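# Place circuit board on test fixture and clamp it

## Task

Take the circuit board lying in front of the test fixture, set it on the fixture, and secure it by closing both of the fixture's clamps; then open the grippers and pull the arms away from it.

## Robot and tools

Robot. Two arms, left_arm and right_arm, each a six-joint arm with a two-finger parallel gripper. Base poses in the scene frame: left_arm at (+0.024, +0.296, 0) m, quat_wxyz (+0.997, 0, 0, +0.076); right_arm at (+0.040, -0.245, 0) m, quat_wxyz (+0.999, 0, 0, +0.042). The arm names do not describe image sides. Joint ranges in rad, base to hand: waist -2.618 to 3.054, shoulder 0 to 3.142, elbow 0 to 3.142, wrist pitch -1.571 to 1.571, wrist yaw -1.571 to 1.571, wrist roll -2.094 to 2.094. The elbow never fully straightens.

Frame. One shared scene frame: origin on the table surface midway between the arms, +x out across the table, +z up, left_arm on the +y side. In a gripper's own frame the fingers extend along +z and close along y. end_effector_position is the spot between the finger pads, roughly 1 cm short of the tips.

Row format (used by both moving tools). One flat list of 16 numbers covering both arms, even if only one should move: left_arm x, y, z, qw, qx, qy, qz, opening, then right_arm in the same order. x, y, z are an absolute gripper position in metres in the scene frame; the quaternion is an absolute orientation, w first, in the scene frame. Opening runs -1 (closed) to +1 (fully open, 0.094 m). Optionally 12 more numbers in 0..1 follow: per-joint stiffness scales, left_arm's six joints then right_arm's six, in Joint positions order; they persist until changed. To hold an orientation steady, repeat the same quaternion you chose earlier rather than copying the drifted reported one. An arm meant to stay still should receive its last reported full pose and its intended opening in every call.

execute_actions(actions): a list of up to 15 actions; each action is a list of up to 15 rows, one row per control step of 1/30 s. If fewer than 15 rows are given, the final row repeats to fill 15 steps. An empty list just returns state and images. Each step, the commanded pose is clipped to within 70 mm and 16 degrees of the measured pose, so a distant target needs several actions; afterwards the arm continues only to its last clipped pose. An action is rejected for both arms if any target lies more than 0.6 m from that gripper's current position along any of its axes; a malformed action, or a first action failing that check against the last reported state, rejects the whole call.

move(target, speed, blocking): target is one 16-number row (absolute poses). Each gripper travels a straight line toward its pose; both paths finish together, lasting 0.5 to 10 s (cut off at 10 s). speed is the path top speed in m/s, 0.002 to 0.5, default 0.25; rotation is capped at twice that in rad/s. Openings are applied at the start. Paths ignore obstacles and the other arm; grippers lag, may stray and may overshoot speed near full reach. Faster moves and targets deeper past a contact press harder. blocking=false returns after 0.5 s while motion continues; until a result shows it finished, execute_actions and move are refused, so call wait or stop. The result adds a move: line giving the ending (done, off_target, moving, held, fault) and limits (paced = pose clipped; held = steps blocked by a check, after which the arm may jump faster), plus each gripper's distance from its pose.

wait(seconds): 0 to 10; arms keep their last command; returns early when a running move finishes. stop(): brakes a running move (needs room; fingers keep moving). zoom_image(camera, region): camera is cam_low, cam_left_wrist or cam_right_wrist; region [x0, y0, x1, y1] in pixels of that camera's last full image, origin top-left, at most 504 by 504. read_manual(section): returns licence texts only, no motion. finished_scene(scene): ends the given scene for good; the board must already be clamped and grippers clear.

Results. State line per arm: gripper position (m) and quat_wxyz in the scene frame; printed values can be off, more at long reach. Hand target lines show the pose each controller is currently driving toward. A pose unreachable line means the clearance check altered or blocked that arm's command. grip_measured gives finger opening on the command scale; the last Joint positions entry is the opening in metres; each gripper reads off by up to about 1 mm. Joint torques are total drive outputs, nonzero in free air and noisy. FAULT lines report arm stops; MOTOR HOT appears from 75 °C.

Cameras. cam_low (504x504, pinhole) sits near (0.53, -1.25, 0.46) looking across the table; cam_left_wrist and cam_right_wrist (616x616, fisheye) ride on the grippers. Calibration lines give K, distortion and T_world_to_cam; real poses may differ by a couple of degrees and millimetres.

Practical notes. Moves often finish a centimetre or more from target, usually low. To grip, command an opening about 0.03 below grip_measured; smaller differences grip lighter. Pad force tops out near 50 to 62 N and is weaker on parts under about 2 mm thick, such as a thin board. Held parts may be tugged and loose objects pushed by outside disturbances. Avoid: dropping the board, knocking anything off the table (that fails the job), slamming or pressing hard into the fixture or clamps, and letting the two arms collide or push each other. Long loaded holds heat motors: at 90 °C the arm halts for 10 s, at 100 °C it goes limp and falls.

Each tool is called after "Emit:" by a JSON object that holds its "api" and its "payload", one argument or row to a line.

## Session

Emit:
{"api": "execute_actions", "payload": {
  "actions": []
}}

Scene clock: 0.00 s.
left_arm: end_effector_position=(+0.4086, +0.1609, +0.2885) grip_measured=+1.000 end_effector_quat_wxyz=(+0.256, +0.270, +0.885, +0.279) | right_arm: end_effector_position=(+0.1422, -0.5772, +0.3506) grip_measured=+1.000 end_effector_quat_wxyz=(+0.075, -0.099, +0.772, -0.623)
Joint positions: left_arm=[-0.777  1.826  2.023 -1.391 -0.696  0.106  0.094] | right_arm=[-1.312  0.937  0.987 -0.264  0.094 -1.557  0.094]
Joint velocities: left_arm=[-0.002 -0.027 -0.002 -0.007 -0.007  0.081  0.   ] | right_arm=[ 0.007  0.007  0.007  0.037 -0.081  0.037  0.   ]
Joint torques (N m, as the arm reports them, + toward a larger angle): no reading
Hand target (left_arm): +0.408, +0.163, +0.293; +0.261, +0.266, +0.884, +0.281
Hand target (right_arm): +0.142, -0.576, +0.355; +0.079, -0.096, +0.770, -0.626
Joint stiffness scale: left_arm=[1. 1. 1. 1. 1. 1.] | right_arm=[1. 1. 1. 1. 1. 1.]
camera_calibration (this result's frames):
cam_left_wrist: T_world_to_cam=[[-0.220412, -0.822218, -0.524762, 0.372718], [-0.970425, 0.130544, 0.20306, 0.339422], [-0.0984557, 0.553999, -0.826675, 0.304703], [0, 0, 0, 1]] pos_world=[0.441535, 0.093341, 0.378556]
cam_right_wrist: T_world_to_cam=[[-0.0247839, -0.242488, 0.969838, -0.474768], [-0.963164, 0.265647, 0.0418063, 0.310061], [-0.267772, -0.933076, -0.24014, -0.32442], [0, 0, 0, 1]] pos_world=[0.200002, -0.5002, 0.369579]

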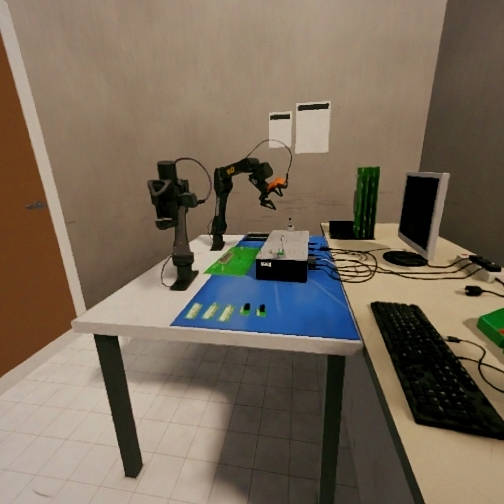

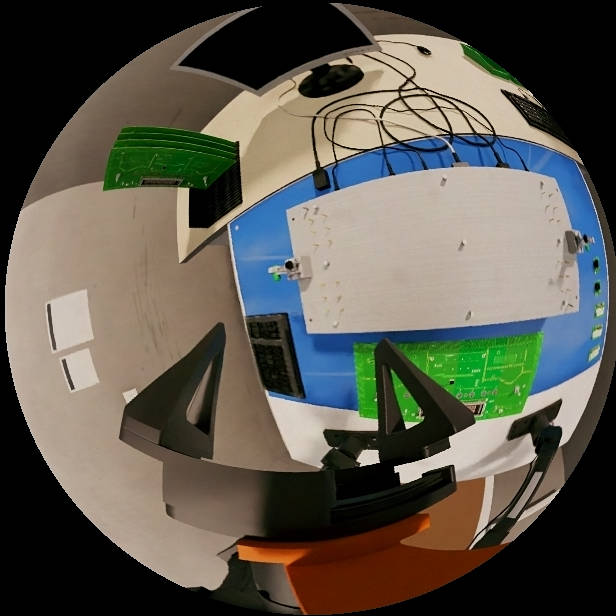

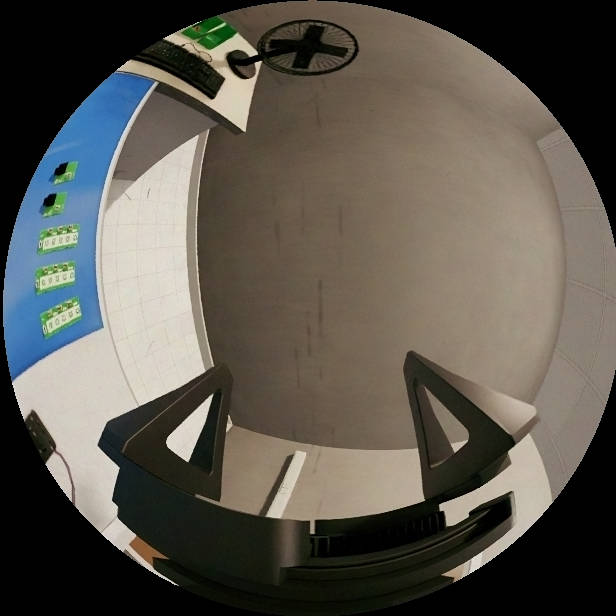

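Move to viewing poses.

Emit:
{"api": "move", "payload": {
  "target": [0.30,0.25,0.25,0.38,0,0.925,0,1,0.30,-0.15,0.25,0.26,0,0.966,0,1],
  "speed": 0.35
}}

Scene clock: 2.80 s.
left_arm: end_effector_position=(+0.3021, +0.2471, +0.2516) grip_measured=+1.000 end_effector_quat_wxyz=(+0.377, +0.009, +0.926, +0.000) | right_arm: end_effector_position=(+0.3023, -0.1535, +0.2569) grip_measured=+1.000 end_effector_quat_wxyz=(+0.264, -0.007, +0.964, -0.014)
Joint positions: left_arm=[-0.46   1.001  1.125 -0.945 -0.207 -0.206  0.094] | right_arm=[ 0.418  1.244  1.43  -1.29   0.269  0.423  0.094]
Joint velocities: left_arm=[-0.017 -0.017 -0.012  0.066  0.022 -0.051  0.   ] | right_arm=[ 0.007  0.007  0.012  0.022 -0.022 -0.022  0.   ]
Joint torques (N m, as the arm reports them, + toward a larger angle): left_arm=[ 0.74 -3.04  5.91  1.74 -0.09 -0.06] | right_arm=[ 0.75 -2.36  5.98  1.4   0.17  0.09]
Hand target (left_arm): +0.300, +0.250, +0.251; +0.381, +0.001, +0.925, -0.003
Hand target (right_arm): +0.303, -0.150, +0.252; +0.259, -0.007, +0.966, -0.014
Off the commanded pose (left_arm): 0.004 m, 1 deg.
Off the commanded pose (right_arm): 0.008 m, 2 deg.
Joint stiffness scale: left_arm=[1. 1. 1. 1. 1. 1.] | right_arm=[1. 1. 1. 1. 1. 1.]
move: done
camera_calibration (this result's frames):
cam_left_wrist: T_world_to_cam=[[0.0862046, -0.982808, 0.163269, 0.174718], [-0.995889, -0.0895805, -0.0134145, 0.348867], [0.0278096, -0.161441, -0.98649, 0.394809], [0, 0, 0, 1]] pos_world=[0.321392, 0.266704, 0.365629]
cam_right_wrist: T_world_to_cam=[[-0.0617503, -0.997653, -0.0296038, -0.125201], [-0.997827, 0.0623895, -0.0211768, 0.351088], [0.022974, 0.0282318, -0.999337, 0.346088], [0, 0, 0, 1]] pos_world=[0.334643, -0.156582, 0.349587]

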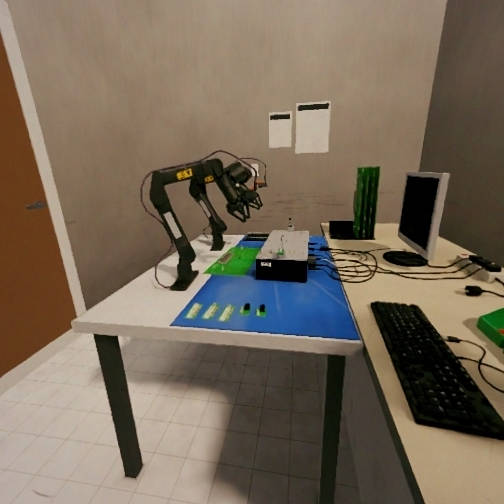

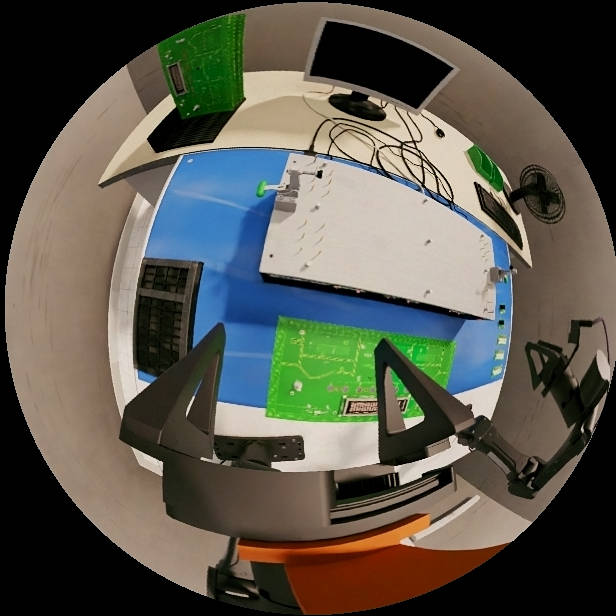

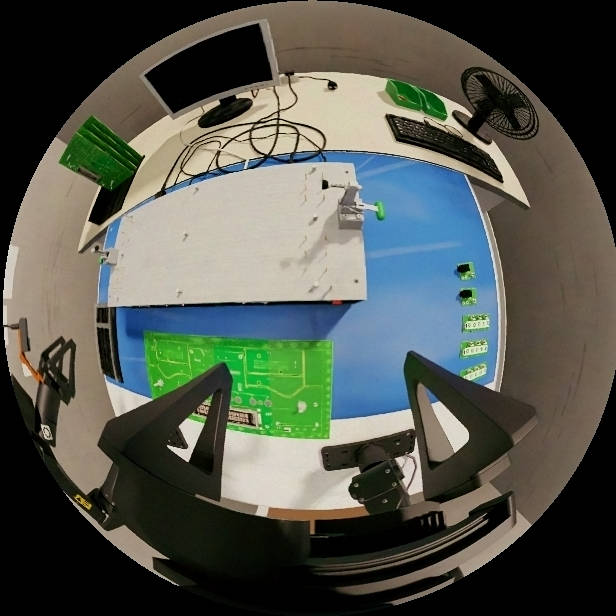

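Emit:
{"api": "zoom_image", "payload": {
  "camera": "cam_left_wrist",
  "region": [230, 140, 370, 290]
}}

Emit:
{"api": "zoom_image", "payload": {
  "camera": "cam_left_wrist",
  "region": [250, 300, 390, 440]
}}

Emit:
{"api": "zoom_image", "payload": {
  "camera": "cam_right_wrist",
  "region": [260, 150, 410, 310]
}}

Emit:
{"api": "zoom_image", "payload": {
  "camera": "cam_right_wrist",
  "region": [220, 320, 360, 460]
}}

Region (230, 140, 370, 290) of cam_left_wrist's 616x616 image, scaled by 3.360, with more detail than that image has; it fills the left 470 columns of this view, and the rest is white.

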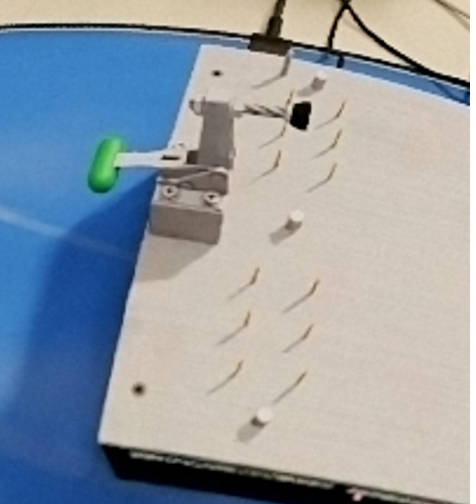

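Region (250, 300, 390, 440) of cam_left_wrist's 616x616 image, scaled by 3.600, with more detail than that image has.

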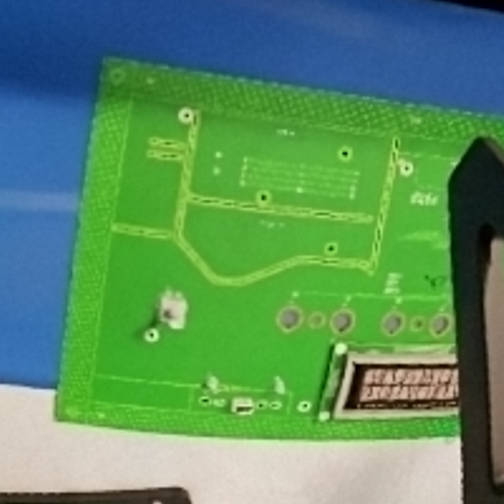

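Region (260, 150, 410, 310) of cam_right_wrist's 616x616 image, scaled by 3.150, with more detail than that image has; it fills the left 472 columns of this view, and the rest is white.

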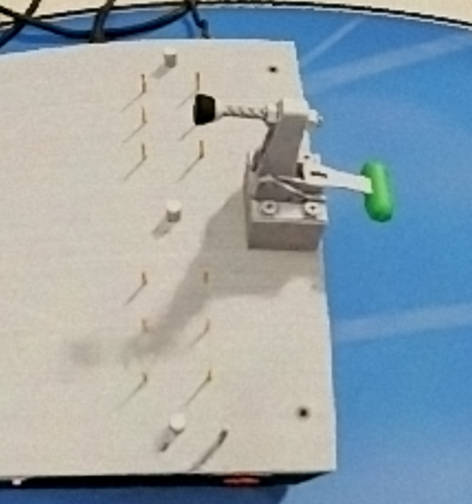

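Region (220, 320, 360, 460) of cam_right_wrist's 616x616 image, scaled by 3.600, with more detail than that image has.

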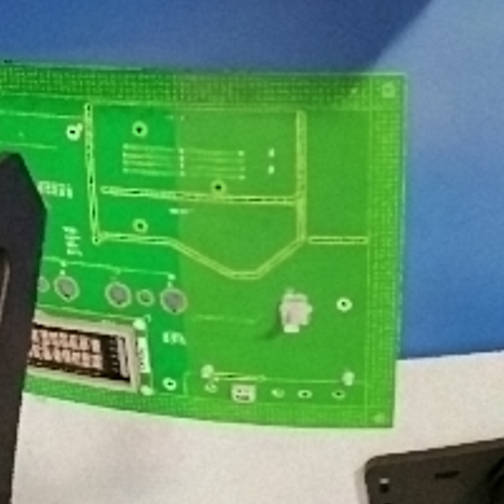

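Emit:
{"api": "move", "payload": {
  "target": [0.185,0.222,0.07,0.1304,0.0303,0.9909,-0.004,-0.5,0.168,-0.116,0.07,0.1304,0.0303,0.9909,-0.004,-0.5]
}}

Emit:
{"api": "zoom_image", "payload": {
  "camera": "cam_left_wrist",
  "region": [240, 240, 380, 380]
}}

Emit:
{"api": "zoom_image", "payload": {
  "camera": "cam_right_wrist",
  "region": [240, 260, 380, 400]
}}

Scene clock: 5.67 s.
left_arm: end_effector_position=(+0.1839, +0.2249, +0.0738) grip_measured=-0.498 end_effector_quat_wxyz=(+0.129, +0.027, +0.991, -0.001) | right_arm: end_effector_position=(+0.1671, -0.1168, +0.0705) grip_measured=-0.498 end_effector_quat_wxyz=(+0.126, +0.026, +0.992, -0.010)
Joint positions: left_arm=[-0.707  0.952  0.636 -1.029 -0.128 -0.485  0.024] | right_arm=[ 0.922  1.096  0.694 -1.054  0.227  1.047  0.024]
Joint velocities: left_arm=[ 0.012 -0.017 -0.022 -0.081 -0.037 -0.007 -0.001] | right_arm=[ 0.002  0.012  0.007  0.095 -0.007 -0.022 -0.   ]
Joint torques (N m, as the arm reports them, + toward a larger angle): left_arm=[-0.8  -1.22  6.07  0.95 -0.09 -0.12] | right_arm=[ 0.71 -3.25  6.23  0.76  0.27  0.09]
Hand target (left_arm): +0.182, +0.224, +0.071; +0.129, +0.027, +0.991, -0.002
Hand target (right_arm): +0.168, -0.117, +0.071; +0.135, +0.029, +0.990, -0.005
Off the commanded pose (left_arm): 0.005 m, 1 deg.
Off the commanded pose (right_arm): 0.001 m, 1 deg.
Joint stiffness scale: left_arm=[1. 1. 1. 1. 1. 1.] | right_arm=[1. 1. 1. 1. 1. 1.]
move: done
camera_calibration (this result's frames):
cam_left_wrist: T_world_to_cam=[[0.12001, -0.988421, 0.0928545, 0.192296], [-0.876993, -0.0617155, 0.476523, 0.162489], [-0.465274, -0.13862, -0.874245, 0.296394], [0, 0, 0, 1]] pos_world=[0.257329, 0.241183, 0.163836]
cam_right_wrist: T_world_to_cam=[[-0.13694, -0.990203, -0.02731, -0.0891685], [-0.958302, 0.125447, 0.25675, 0.191103], [-0.250808, 0.0613305, -0.966092, 0.209111], [0, 0, 0, 1]] pos_world=[0.223371, -0.125093, 0.150519]

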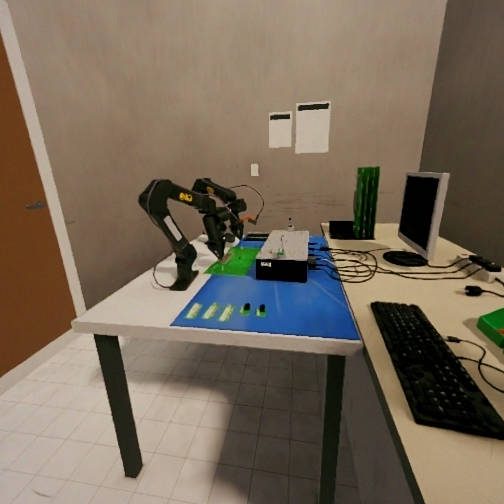

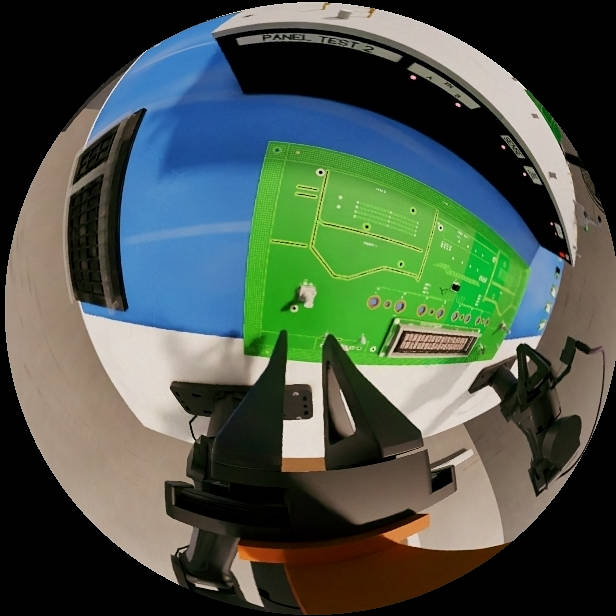

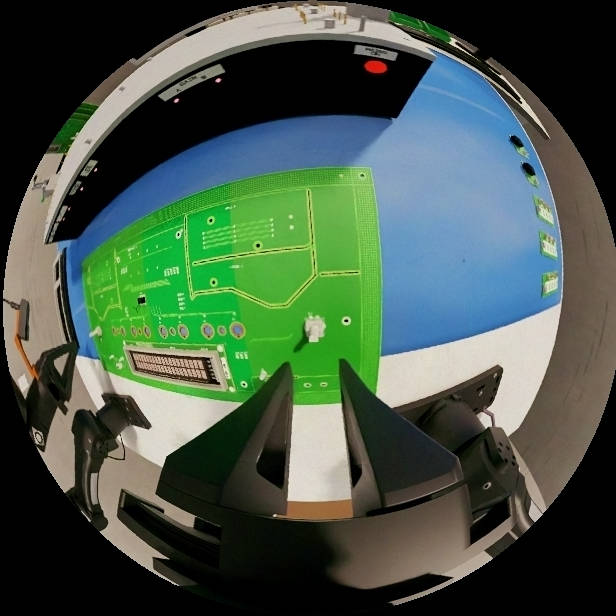

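Region (240, 240, 380, 380) of cam_left_wrist's 616x616 image, scaled by 3.600, with more detail than that image has.

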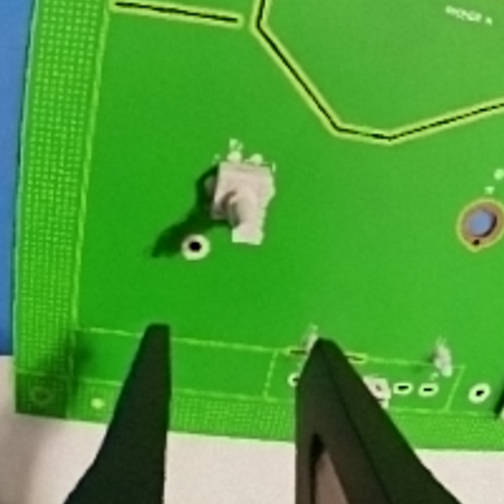

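Region (240, 260, 380, 400) of cam_right_wrist's 616x616 image, scaled by 3.600, with more detail than that image has.

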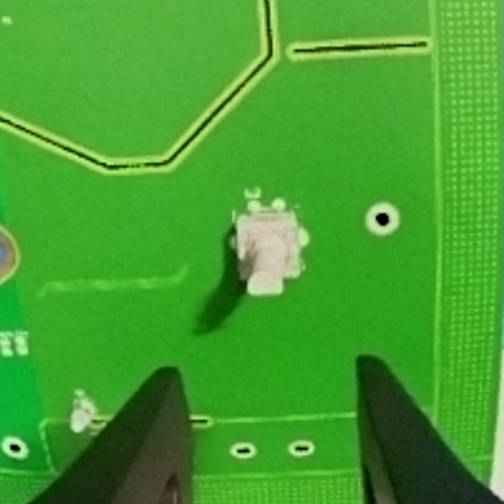

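Emit:
{"api": "execute_actions", "payload": {
  "actions": [
    [[0.19,0.22,0.045,0.1304,0.0303,0.9909,-0.004,-0.5,0.174,-0.1145,0.045,0.1304,0.0303,0.9909,-0.004,-0.5]],
    [[0.19,0.22,0.023,0.1304,0.0303,0.9909,-0.004,-0.5,0.174,-0.1145,0.025,0.1304,0.0303,0.9909,-0.004,-0.5]]
  ]
}}

Emit:
{"api": "zoom_image", "payload": {
  "camera": "cam_left_wrist",
  "region": [240, 280, 380, 420]
}}

Emit:
{"api": "zoom_image", "payload": {
  "camera": "cam_right_wrist",
  "region": [240, 300, 380, 440]
}}

Scene clock: 6.77 s.
left_arm: end_effector_position=(+0.1896, +0.2203, +0.0269) grip_measured=-0.498 end_effector_quat_wxyz=(+0.132, +0.027, +0.991, -0.005) | right_arm: end_effector_position=(+0.1724, -0.1129, +0.0283) grip_measured=-0.498 end_effector_quat_wxyz=(+0.131, +0.031, +0.991, +0.002)
Joint positions: left_arm=[-0.707  1.026  0.475 -0.785 -0.123 -0.486  0.024] | right_arm=[ 0.904  1.152  0.547 -0.823  0.221  1.036  0.024]
Joint velocities: left_arm=[ 0.007 -0.022 -0.002  0.007 -0.022 -0.051 -0.001] | right_arm=[-0.007  0.002  0.002  0.037  0.007  0.037 -0.001]
Joint torques (N m, as the arm reports them, + toward a larger angle): left_arm=[-0.05 -0.3   5.99  1.   -0.09  0.09] | right_arm=[-0.76 -0.94  6.21  0.73  0.19 -0.08]
Hand target (left_arm): +0.190, +0.220, +0.023; +0.130, +0.030, +0.991, -0.004
Hand target (right_arm): +0.174, -0.115, +0.025; +0.130, +0.030, +0.991, -0.004
Off the commanded pose (left_arm): 0.004 m, 0 deg.
Off the commanded pose (right_arm): 0.004 m, 1 deg.
Joint stiffness scale: left_arm=[1. 1. 1. 1. 1. 1.] | right_arm=[1. 1. 1. 1. 1. 1.]
camera_calibration (this result's frames):
cam_left_wrist: T_world_to_cam=[[0.118777, -0.987652, 0.102159, 0.19128], [-0.87937, -0.056857, 0.472732, 0.189027], [-0.461087, -0.145985, -0.875264, 0.258265], [0, 0, 0, 1]] pos_world=[0.262588, 0.237368, 0.11715]
cam_right_wrist: T_world_to_cam=[[-0.143329, -0.988282, -0.0524836, -0.0836914], [-0.960066, 0.12597, 0.249811, 0.207057], [-0.240273, 0.0861929, -0.966871, 0.170391], [0, 0, 0, 1]] pos_world=[0.227734, -0.12348, 0.108628]

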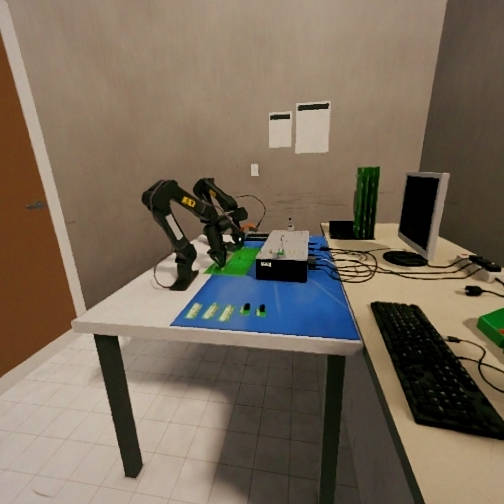

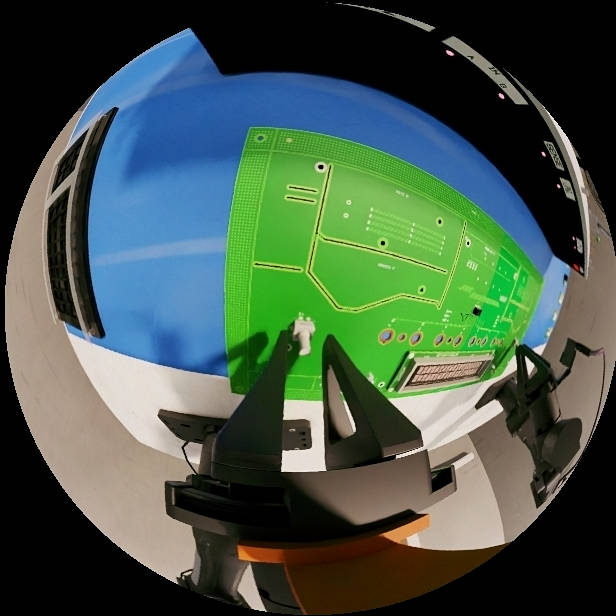

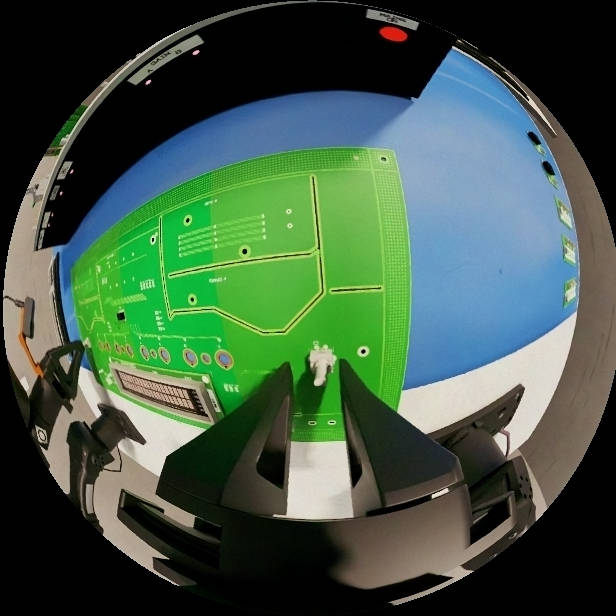

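Region (240, 280, 380, 420) of cam_left_wrist's 616x616 image, scaled by 3.600, with more detail than that image has.

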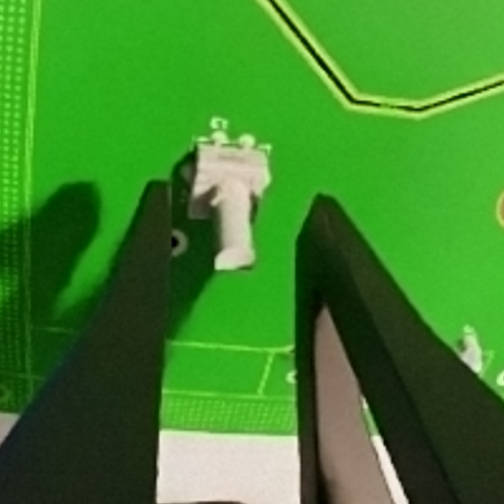

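Region (240, 300, 380, 440) of cam_right_wrist's 616x616 image, scaled by 3.600, with more detail than that image has.

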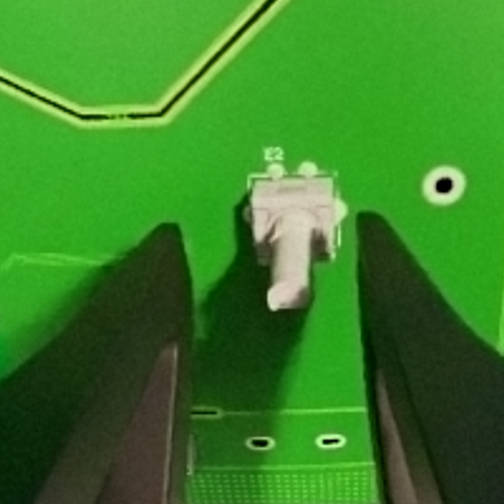

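Emit:
{"api": "execute_actions", "payload": {
  "actions": [
    [[0.19,0.222,0.019,0.1304,0.0303,0.9909,-0.004,-0.7,0.174,-0.117,0.02,0.1304,0.0303,0.9909,-0.004,-0.7]],
    [[0.19,0.222,0.019,0.1304,0.0303,0.9909,-0.004,-0.95,0.174,-0.117,0.02,0.1304,0.0303,0.9909,-0.004,-0.95]]
  ]
}}

Scene clock: 7.83 s.
left_arm: end_effector_position=(+0.1924, +0.2203, +0.0255) grip_measured=-0.905 end_effector_quat_wxyz=(+0.139, +0.029, +0.990, -0.006) | right_arm: end_effector_position=(+0.1737, -0.1154, +0.0242) grip_measured=-0.916 end_effector_quat_wxyz=(+0.133, +0.031, +0.991, +0.001)
Joint positions: left_arm=[-0.703  1.026  0.466 -0.762 -0.128 -0.477  0.004] | right_arm=[ 0.894  1.152  0.529 -0.802  0.225  1.024  0.004]
Joint velocities: left_arm=[-0.012 -0.002 -0.002  0.007 -0.051 -0.022 -0.001] | right_arm=[-0.007 -0.002  0.017  0.051 -0.022 -0.007 -0.001]
Joint torques (N m, as the arm reports them, + toward a larger angle): left_arm=[ 0.67 -0.11  5.56  1.05 -0.02  0.12] | right_arm=[-0.64 -0.9   5.9   0.85  0.14 -0.04]
Hand target (left_arm): +0.190, +0.222, +0.019; +0.130, +0.030, +0.991, -0.004
Hand target (right_arm): +0.174, -0.117, +0.020; +0.130, +0.030, +0.991, -0.004
Off the commanded pose (left_arm): 0.007 m, 1 deg.
Off the commanded pose (right_arm): 0.005 m, 1 deg.
Joint stiffness scale: left_arm=[1. 1. 1. 1. 1. 1.] | right_arm=[1. 1. 1. 1. 1. 1.]
camera_calibration (this result's frames):
cam_left_wrist: T_world_to_cam=[[0.113466, -0.988016, 0.104638, 0.192119], [-0.886051, -0.0529808, 0.46055, 0.192854], [-0.449487, -0.144972, -0.881445, 0.25601], [0, 0, 0, 1]] pos_world=[0.264153, 0.237148, 0.116737]
cam_right_wrist: T_world_to_cam=[[-0.142488, -0.988497, -0.0507075, -0.0864091], [-0.961246, 0.125981, 0.245225, 0.209958], [-0.236016, 0.0836841, -0.968139, 0.165998], [0, 0, 0, 1]] pos_world=[0.228687, -0.125757, 0.104841]

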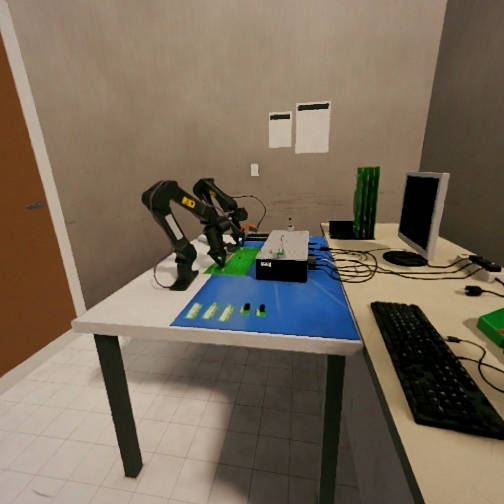

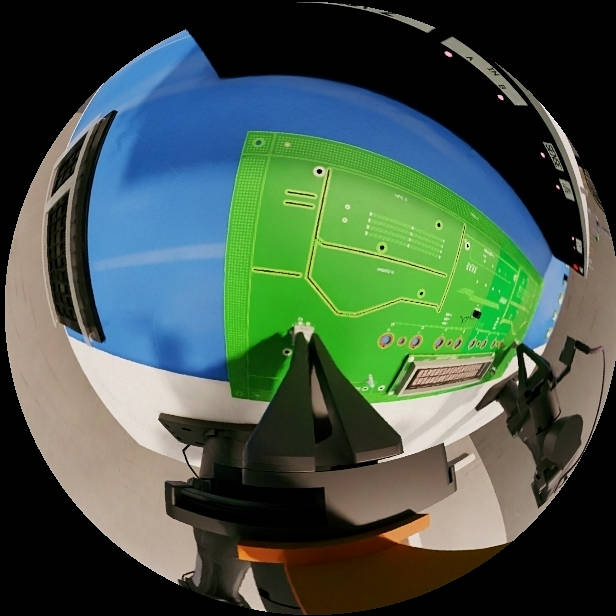

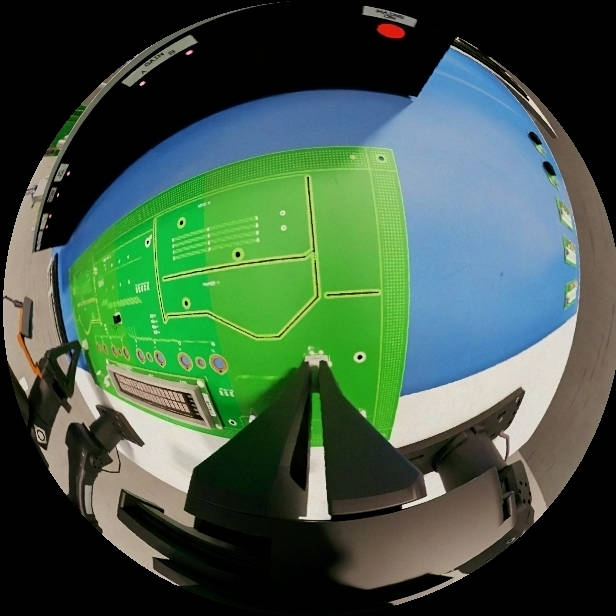

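Emit:
{"api": "move", "payload": {
  "target": [0.21,0.219,0.175,0.14,0.0303,0.9896,-0.004,-0.96,0.192,-0.117,0.175,0.14,0.0303,0.9896,-0.004,-0.96],
  "speed": 0.12
}}

Emit:
{"api": "move", "payload": {
  "target": [0.312,0.213,0.172,0.14,0.0303,0.9896,-0.004,-0.96,0.294,-0.123,0.172,0.14,0.0303,0.9896,-0.004,-0.96],
  "speed": 0.12
}}

Emit:
{"api": "zoom_image", "payload": {
  "camera": "cam_low",
  "region": [220, 180, 330, 290]
}}

Scene clock: 9.87 s.
left_arm: end_effector_position=(+0.2011, +0.2176, +0.1646) grip_measured=-0.905 end_effector_quat_wxyz=(+0.115, +0.031, +0.993, -0.005) | right_arm: end_effector_position=(+0.1829, -0.1173, +0.1668) grip_measured=-0.916 end_effector_quat_wxyz=(+0.118, +0.028, +0.993, -0.008)
Joint positions: left_arm=[-0.664  1.079  1.06  -1.342 -0.097 -0.439  0.004] | right_arm=[ 0.823  1.141  1.104 -1.405  0.199  0.95   0.004]
Joint velocities: left_arm=[ 0.007 -0.022 -0.007 -0.007  0.037  0.022  0.   ] | right_arm=[ 0.002  0.017  0.012  0.007 -0.095  0.007  0.001]
Joint torques (N m, as the arm reports them, + toward a larger angle): left_arm=[ 0.53 -1.76  9.06  0.99 -0.3   0.15] | right_arm=[-0.81 -1.89  9.11  0.85  0.44 -0.09]
Hand target (left_arm): +0.211, +0.218, +0.175; +0.140, +0.030, +0.990, -0.004
Hand target (right_arm): +0.192, -0.116, +0.175; +0.139, +0.030, +0.990, -0.004
Off the commanded pose (left_arm): 0.014 m, 3 deg.
Off the commanded pose (right_arm): 0.012 m, 3 deg.
Joint stiffness scale: left_arm=[1. 1. 1. 1. 1. 1.] | right_arm=[1. 1. 1. 1. 1. 1.]
move: off_target (left_arm, right_arm)
camera_calibration (this result's frames):
cam_left_wrist: T_world_to_cam=[[0.114778, -0.988702, 0.0964043, 0.175124], [-0.863646, -0.0513632, 0.501476, 0.12475], [-0.490859, -0.140817, -0.859784, 0.385994], [0, 0, 0, 1]] pos_world=[0.277108, 0.233908, 0.25243]
cam_right_wrist: T_world_to_cam=[[-0.139908, -0.989715, -0.0298368, -0.0838766], [-0.953656, 0.126581, 0.27298, 0.178182], [-0.266396, 0.0666463, -0.961557, 0.308812], [0, 0, 0, 1]] pos_world=[0.240455, -0.12615, 0.245797]

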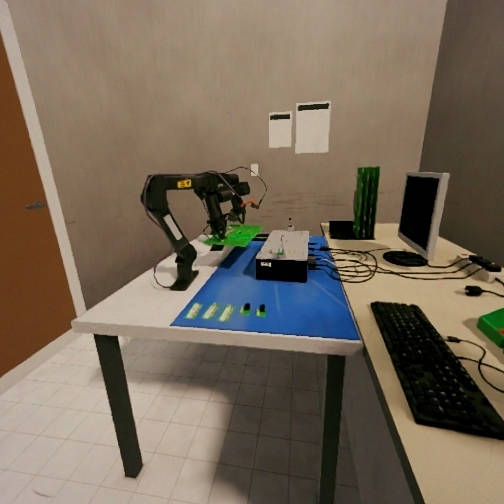

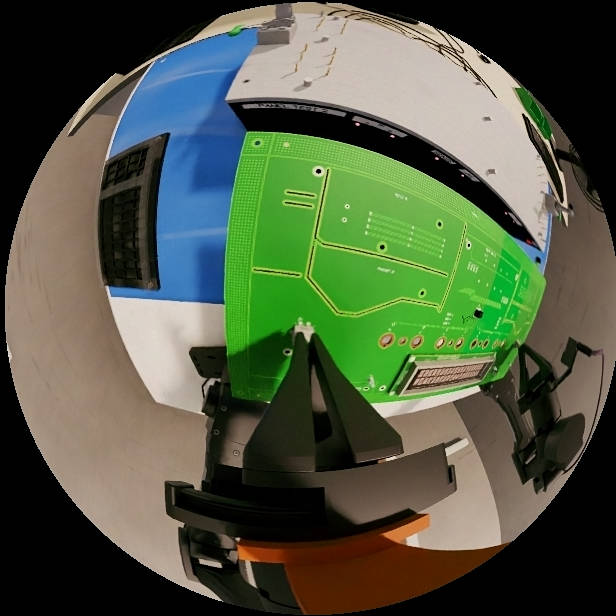

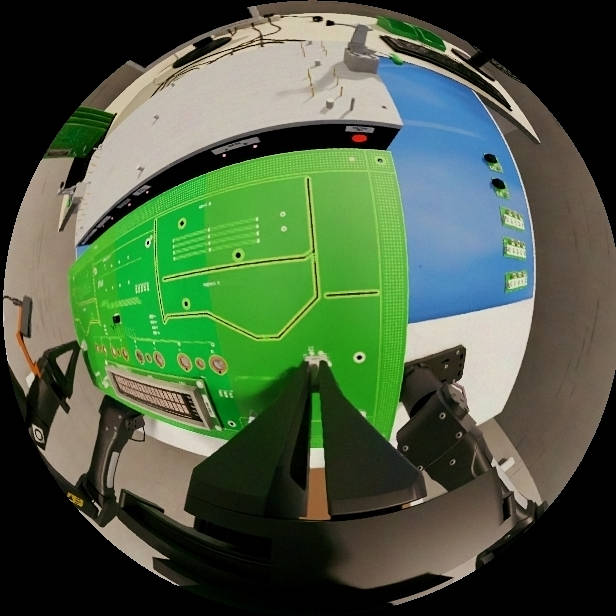

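Scene clock: 11.23 s.
left_arm: end_effector_position=(+0.3015, +0.2103, +0.1606) grip_measured=-0.905 end_effector_quat_wxyz=(+0.120, +0.031, +0.992, -0.008) | right_arm: end_effector_position=(+0.2832, -0.1251, +0.1629) grip_measured=-0.916 end_effector_quat_wxyz=(+0.120, +0.030, +0.992, -0.008)
Joint positions: left_arm=[-0.49   1.425  1.273 -1.185 -0.057 -0.269  0.004] | right_arm=[ 0.463  1.387  1.253 -1.243  0.144  0.594  0.004]
Joint velocities: left_arm=[ 0.002 -0.012 -0.002  0.037 -0.066 -0.007  0.   ] | right_arm=[-0.002  0.002 -0.002 -0.037  0.007 -0.037 -0.   ]
Joint torques (N m, as the arm reports them, + toward a larger angle): left_arm=[ 0.78 -5.23  9.55  0.97 -0.2   0.14] | right_arm=[-0.76 -4.38  9.58  0.91  0.19 -0.11]
Hand target (left_arm): +0.312, +0.212, +0.171; +0.141, +0.030, +0.990, -0.005
Hand target (right_arm): +0.293, -0.124, +0.171; +0.137, +0.031, +0.990, -0.003
Off the commanded pose (left_arm): 0.016 m, 2 deg.
Off the commanded pose (right_arm): 0.014 m, 2 deg.
Joint stiffness scale: left_arm=[1. 1. 1. 1. 1. 1.] | right_arm=[1. 1. 1. 1. 1. 1.]
move: off_target (left_arm, right_arm)
camera_calibration (this result's frames):
cam_left_wrist: T_world_to_cam=[[0.113116, -0.988181, 0.103458, 0.156012], [-0.868047, -0.0476244, 0.494193, 0.214823], [-0.483425, -0.145708, -0.863174, 0.430176], [0, 0, 0, 1]] pos_world=[0.376787, 0.227079, 0.249012]
cam_right_wrist: T_world_to_cam=[[-0.144556, -0.989029, -0.0304327, -0.0761851], [-0.954111, 0.131169, 0.269198, 0.27721], [-0.262253, 0.0679503, -0.962604, 0.331533], [0, 0, 0, 1]] pos_world=[0.340422, -0.134238, 0.242192]

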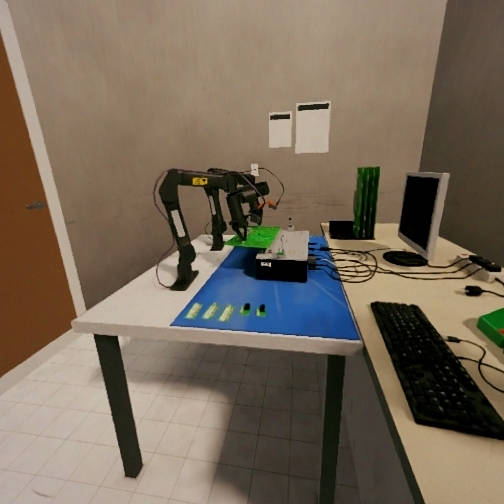

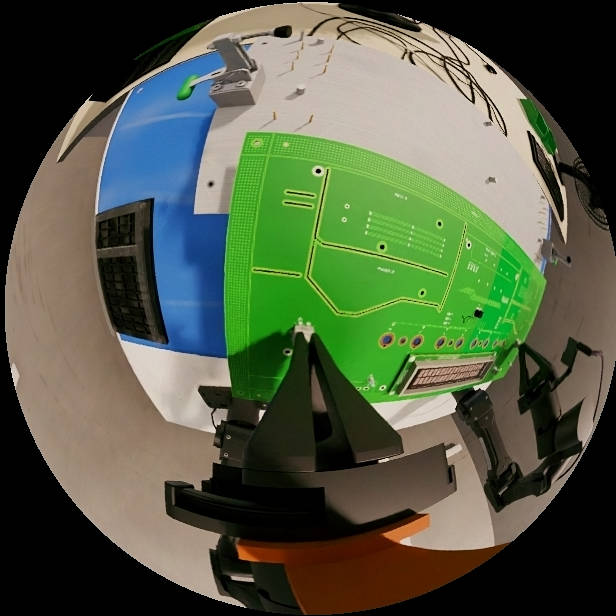

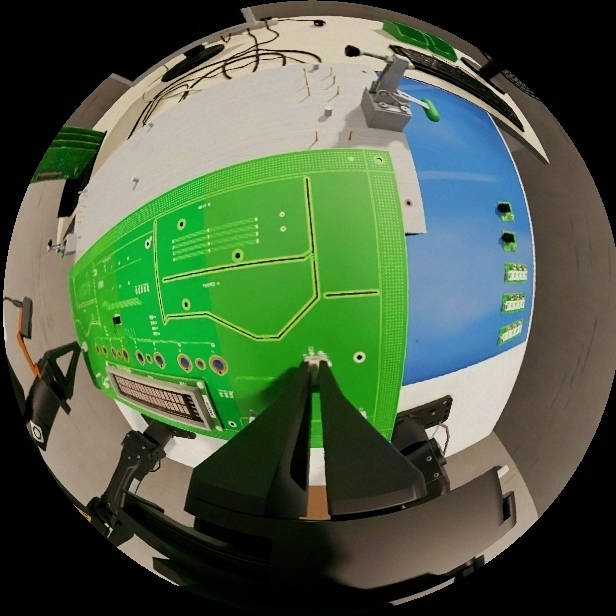

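Region (220, 180, 330, 290) of cam_low's 504x504 image, scaled by 4.582, with more detail than that image has.

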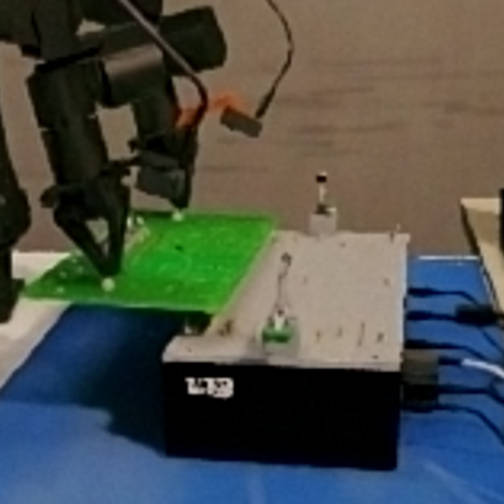

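Emit:
{"api": "move", "payload": {
  "target": [0.385,0.212,0.177,0.155,0.0303,0.9874,-0.004,-0.96,0.367,-0.124,0.177,0.155,0.0303,0.9874,-0.004,-0.96],
  "speed": 0.08
}}

Scene clock: 12.67 s.
left_arm: end_effector_position=(+0.3741, +0.2096, +0.1655) grip_measured=-0.905 end_effector_quat_wxyz=(+0.133, +0.030, +0.991, -0.007) | right_arm: end_effector_position=(+0.3554, -0.1258, +0.1678) grip_measured=-0.916 end_effector_quat_wxyz=(+0.134, +0.030, +0.990, -0.009)
Joint positions: left_arm=[-0.422  1.665  1.52  -1.162 -0.049 -0.203  0.004] | right_arm=[ 0.344  1.601  1.462 -1.196  0.133  0.474  0.004]
Joint velocities: left_arm=[-0.002 -0.027 -0.017  0.007 -0.066 -0.022 -0.001] | right_arm=[ 0.007 -0.012 -0.002 -0.081 -0.007 -0.066  0.   ]
Joint torques (N m, as the arm reports them, + toward a larger angle): left_arm=[ 0.66 -7.45  9.63  1.06 -0.18  0.18] | right_arm=[-0.62 -6.69  9.78  1.07  0.16 -0.06]
Hand target (left_arm): +0.385, +0.212, +0.177; +0.155, +0.031, +0.987, -0.005
Hand target (right_arm): +0.367, -0.125, +0.176; +0.154, +0.031, +0.988, -0.003
Off the commanded pose (left_arm): 0.016 m, 3 deg.
Off the commanded pose (right_arm): 0.015 m, 2 deg.
Joint stiffness scale: left_arm=[1. 1. 1. 1. 1. 1.] | right_arm=[1. 1. 1. 1. 1. 1.]
move: off_target (left_arm, right_arm)
camera_calibration (this result's frames):
cam_left_wrist: T_world_to_cam=[[0.112486, -0.988054, 0.105334, 0.14653], [-0.881168, -0.0501982, 0.470131, 0.284817], [-0.459227, -0.1457, -0.876289, 0.462486], [0, 0, 0, 1]] pos_world=[0.446875, 0.226462, 0.255935]
cam_right_wrist: T_world_to_cam=[[-0.144207, -0.989021, -0.0322839, -0.0660511], [-0.961316, 0.13228, 0.241608, 0.352139], [-0.234685, 0.0658764, -0.969837, 0.346341], [0, 0, 0, 1]] pos_world=[0.410273, -0.134723, 0.248682]

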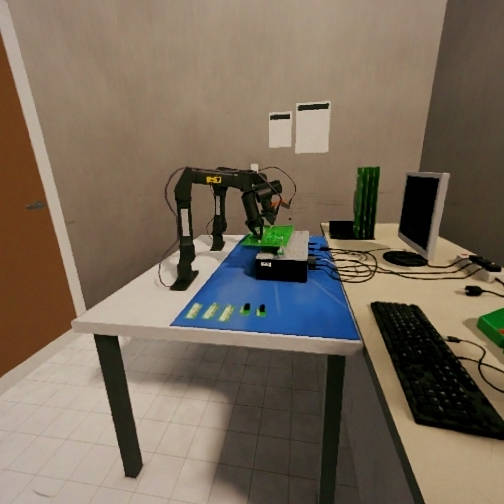

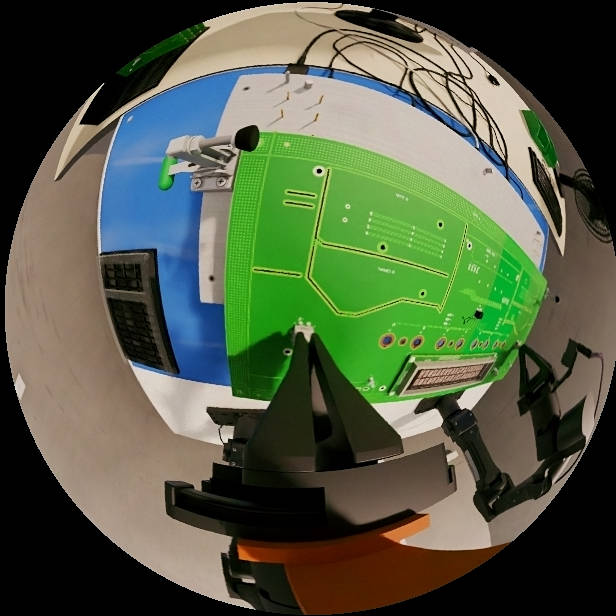

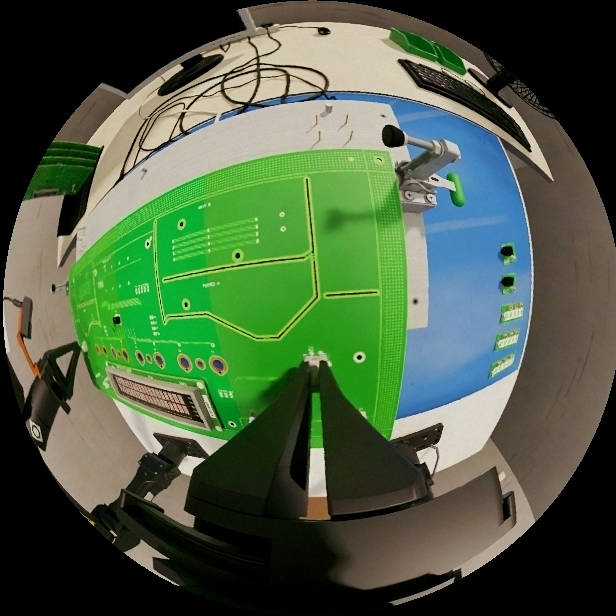

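Emit:
{"api": "move", "payload": {
  "target": [0.446,0.209,0.172,0.155,0.0303,0.9874,-0.004,-0.96,0.429,-0.127,0.17,0.155,0.0303,0.9874,-0.004,-0.96],
  "speed": 0.08
}}

Emit:
{"api": "zoom_image", "payload": {
  "camera": "cam_left_wrist",
  "region": [190, 80, 330, 200]
}}

Emit:
{"api": "zoom_image", "payload": {
  "camera": "cam_right_wrist",
  "region": [320, 100, 460, 220]
}}

Scene clock: 13.97 s.
left_arm: end_effector_position=(+0.4402, +0.2063, +0.1604) grip_measured=-0.905 end_effector_quat_wxyz=(+0.142, +0.029, +0.989, -0.005) | right_arm: end_effector_position=(+0.4190, -0.1292, +0.1610) grip_measured=-0.916 end_effector_quat_wxyz=(+0.137, +0.032, +0.990, -0.011)
Joint positions: left_arm=[-0.386  1.906  1.789 -1.173 -0.046 -0.169  0.004] | right_arm=[ 0.264  1.816  1.678 -1.184  0.122  0.397  0.004]
Joint velocities: left_arm=[-0.012  0.007  0.017 -0.066 -0.037 -0.022 -0.001] | right_arm=[ 0.002 -0.002 -0.007  0.007  0.022 -0.051  0.001]
Joint torques (N m, as the arm reports them, + toward a larger angle): left_arm=[  0.52 -10.27   9.72   0.93  -0.1    0.14] | right_arm=[-0.61 -8.86  9.89  1.06  0.08 -0.03]
Hand target (left_arm): +0.446, +0.209, +0.172; +0.156, +0.030, +0.987, -0.004
Hand target (right_arm): +0.428, -0.127, +0.169; +0.155, +0.031, +0.988, -0.004
Off the commanded pose (left_arm): 0.013 m, 2 deg.
Off the commanded pose (right_arm): 0.014 m, 2 deg.
Joint stiffness scale: left_arm=[1. 1. 1. 1. 1. 1.] | right_arm=[1. 1. 1. 1. 1. 1.]
move: off_target (left_arm, right_arm)
camera_calibration (this result's frames):
cam_left_wrist: T_world_to_cam=[[0.112291, -0.988086, 0.105248, 0.136442], [-0.888929, -0.0525553, 0.45502, 0.351666], [-0.444068, -0.144653, -0.88424, 0.482318], [0, 0, 0, 1]] pos_world=[0.511467, 0.223067, 0.252109]
cam_right_wrist: T_world_to_cam=[[-0.147582, -0.988655, -0.027958, -0.0596995], [-0.962375, 0.137023, 0.234645, 0.417567], [-0.228152, 0.0615355, -0.971679, 0.351862], [0, 0, 0, 1]] pos_world=[0.473324, -0.137891, 0.242248]

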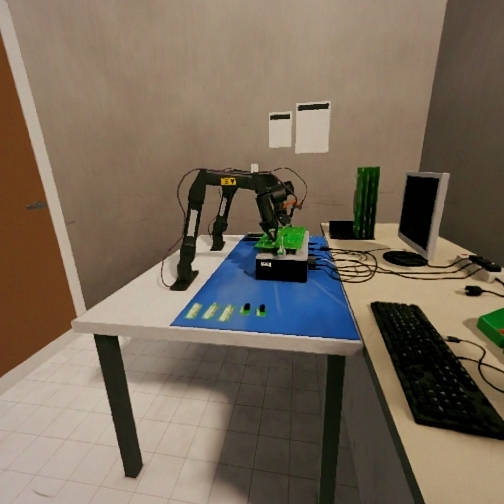

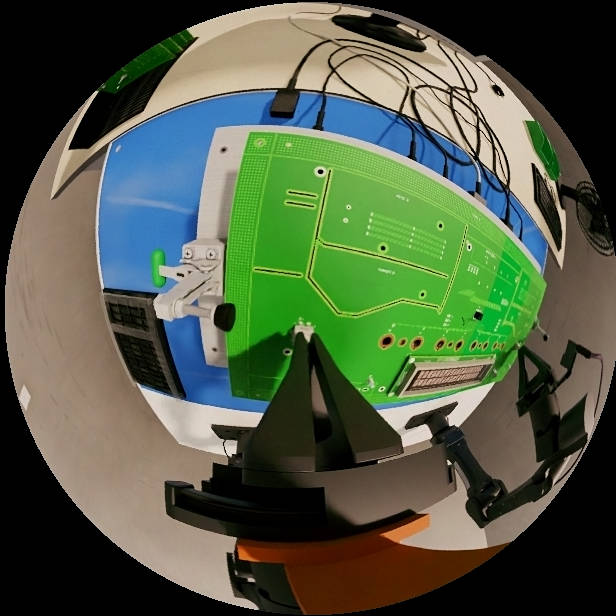

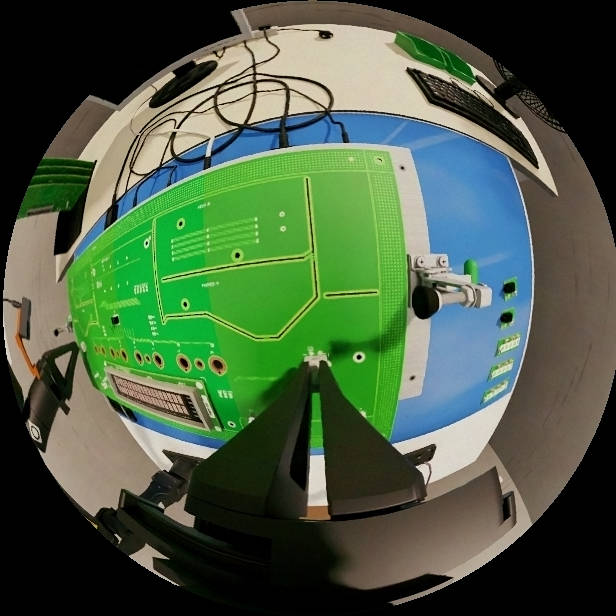

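Region (190, 80, 330, 200) of cam_left_wrist's 616x616 image, scaled by 3.600, with more detail than that image has; it fills the top 432 rows of this view, and the rest is white.

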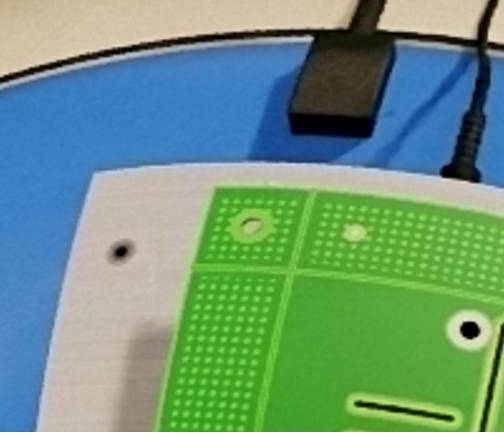

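Region (320, 100, 460, 220) of cam_right_wrist's 616x616 image, scaled by 3.600, with more detail than that image has; it fills the top 432 rows of this view, and the rest is white.

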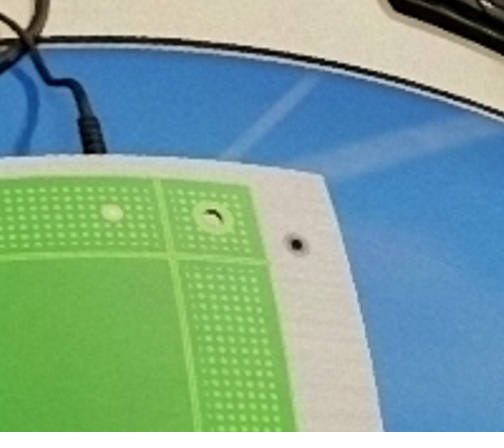

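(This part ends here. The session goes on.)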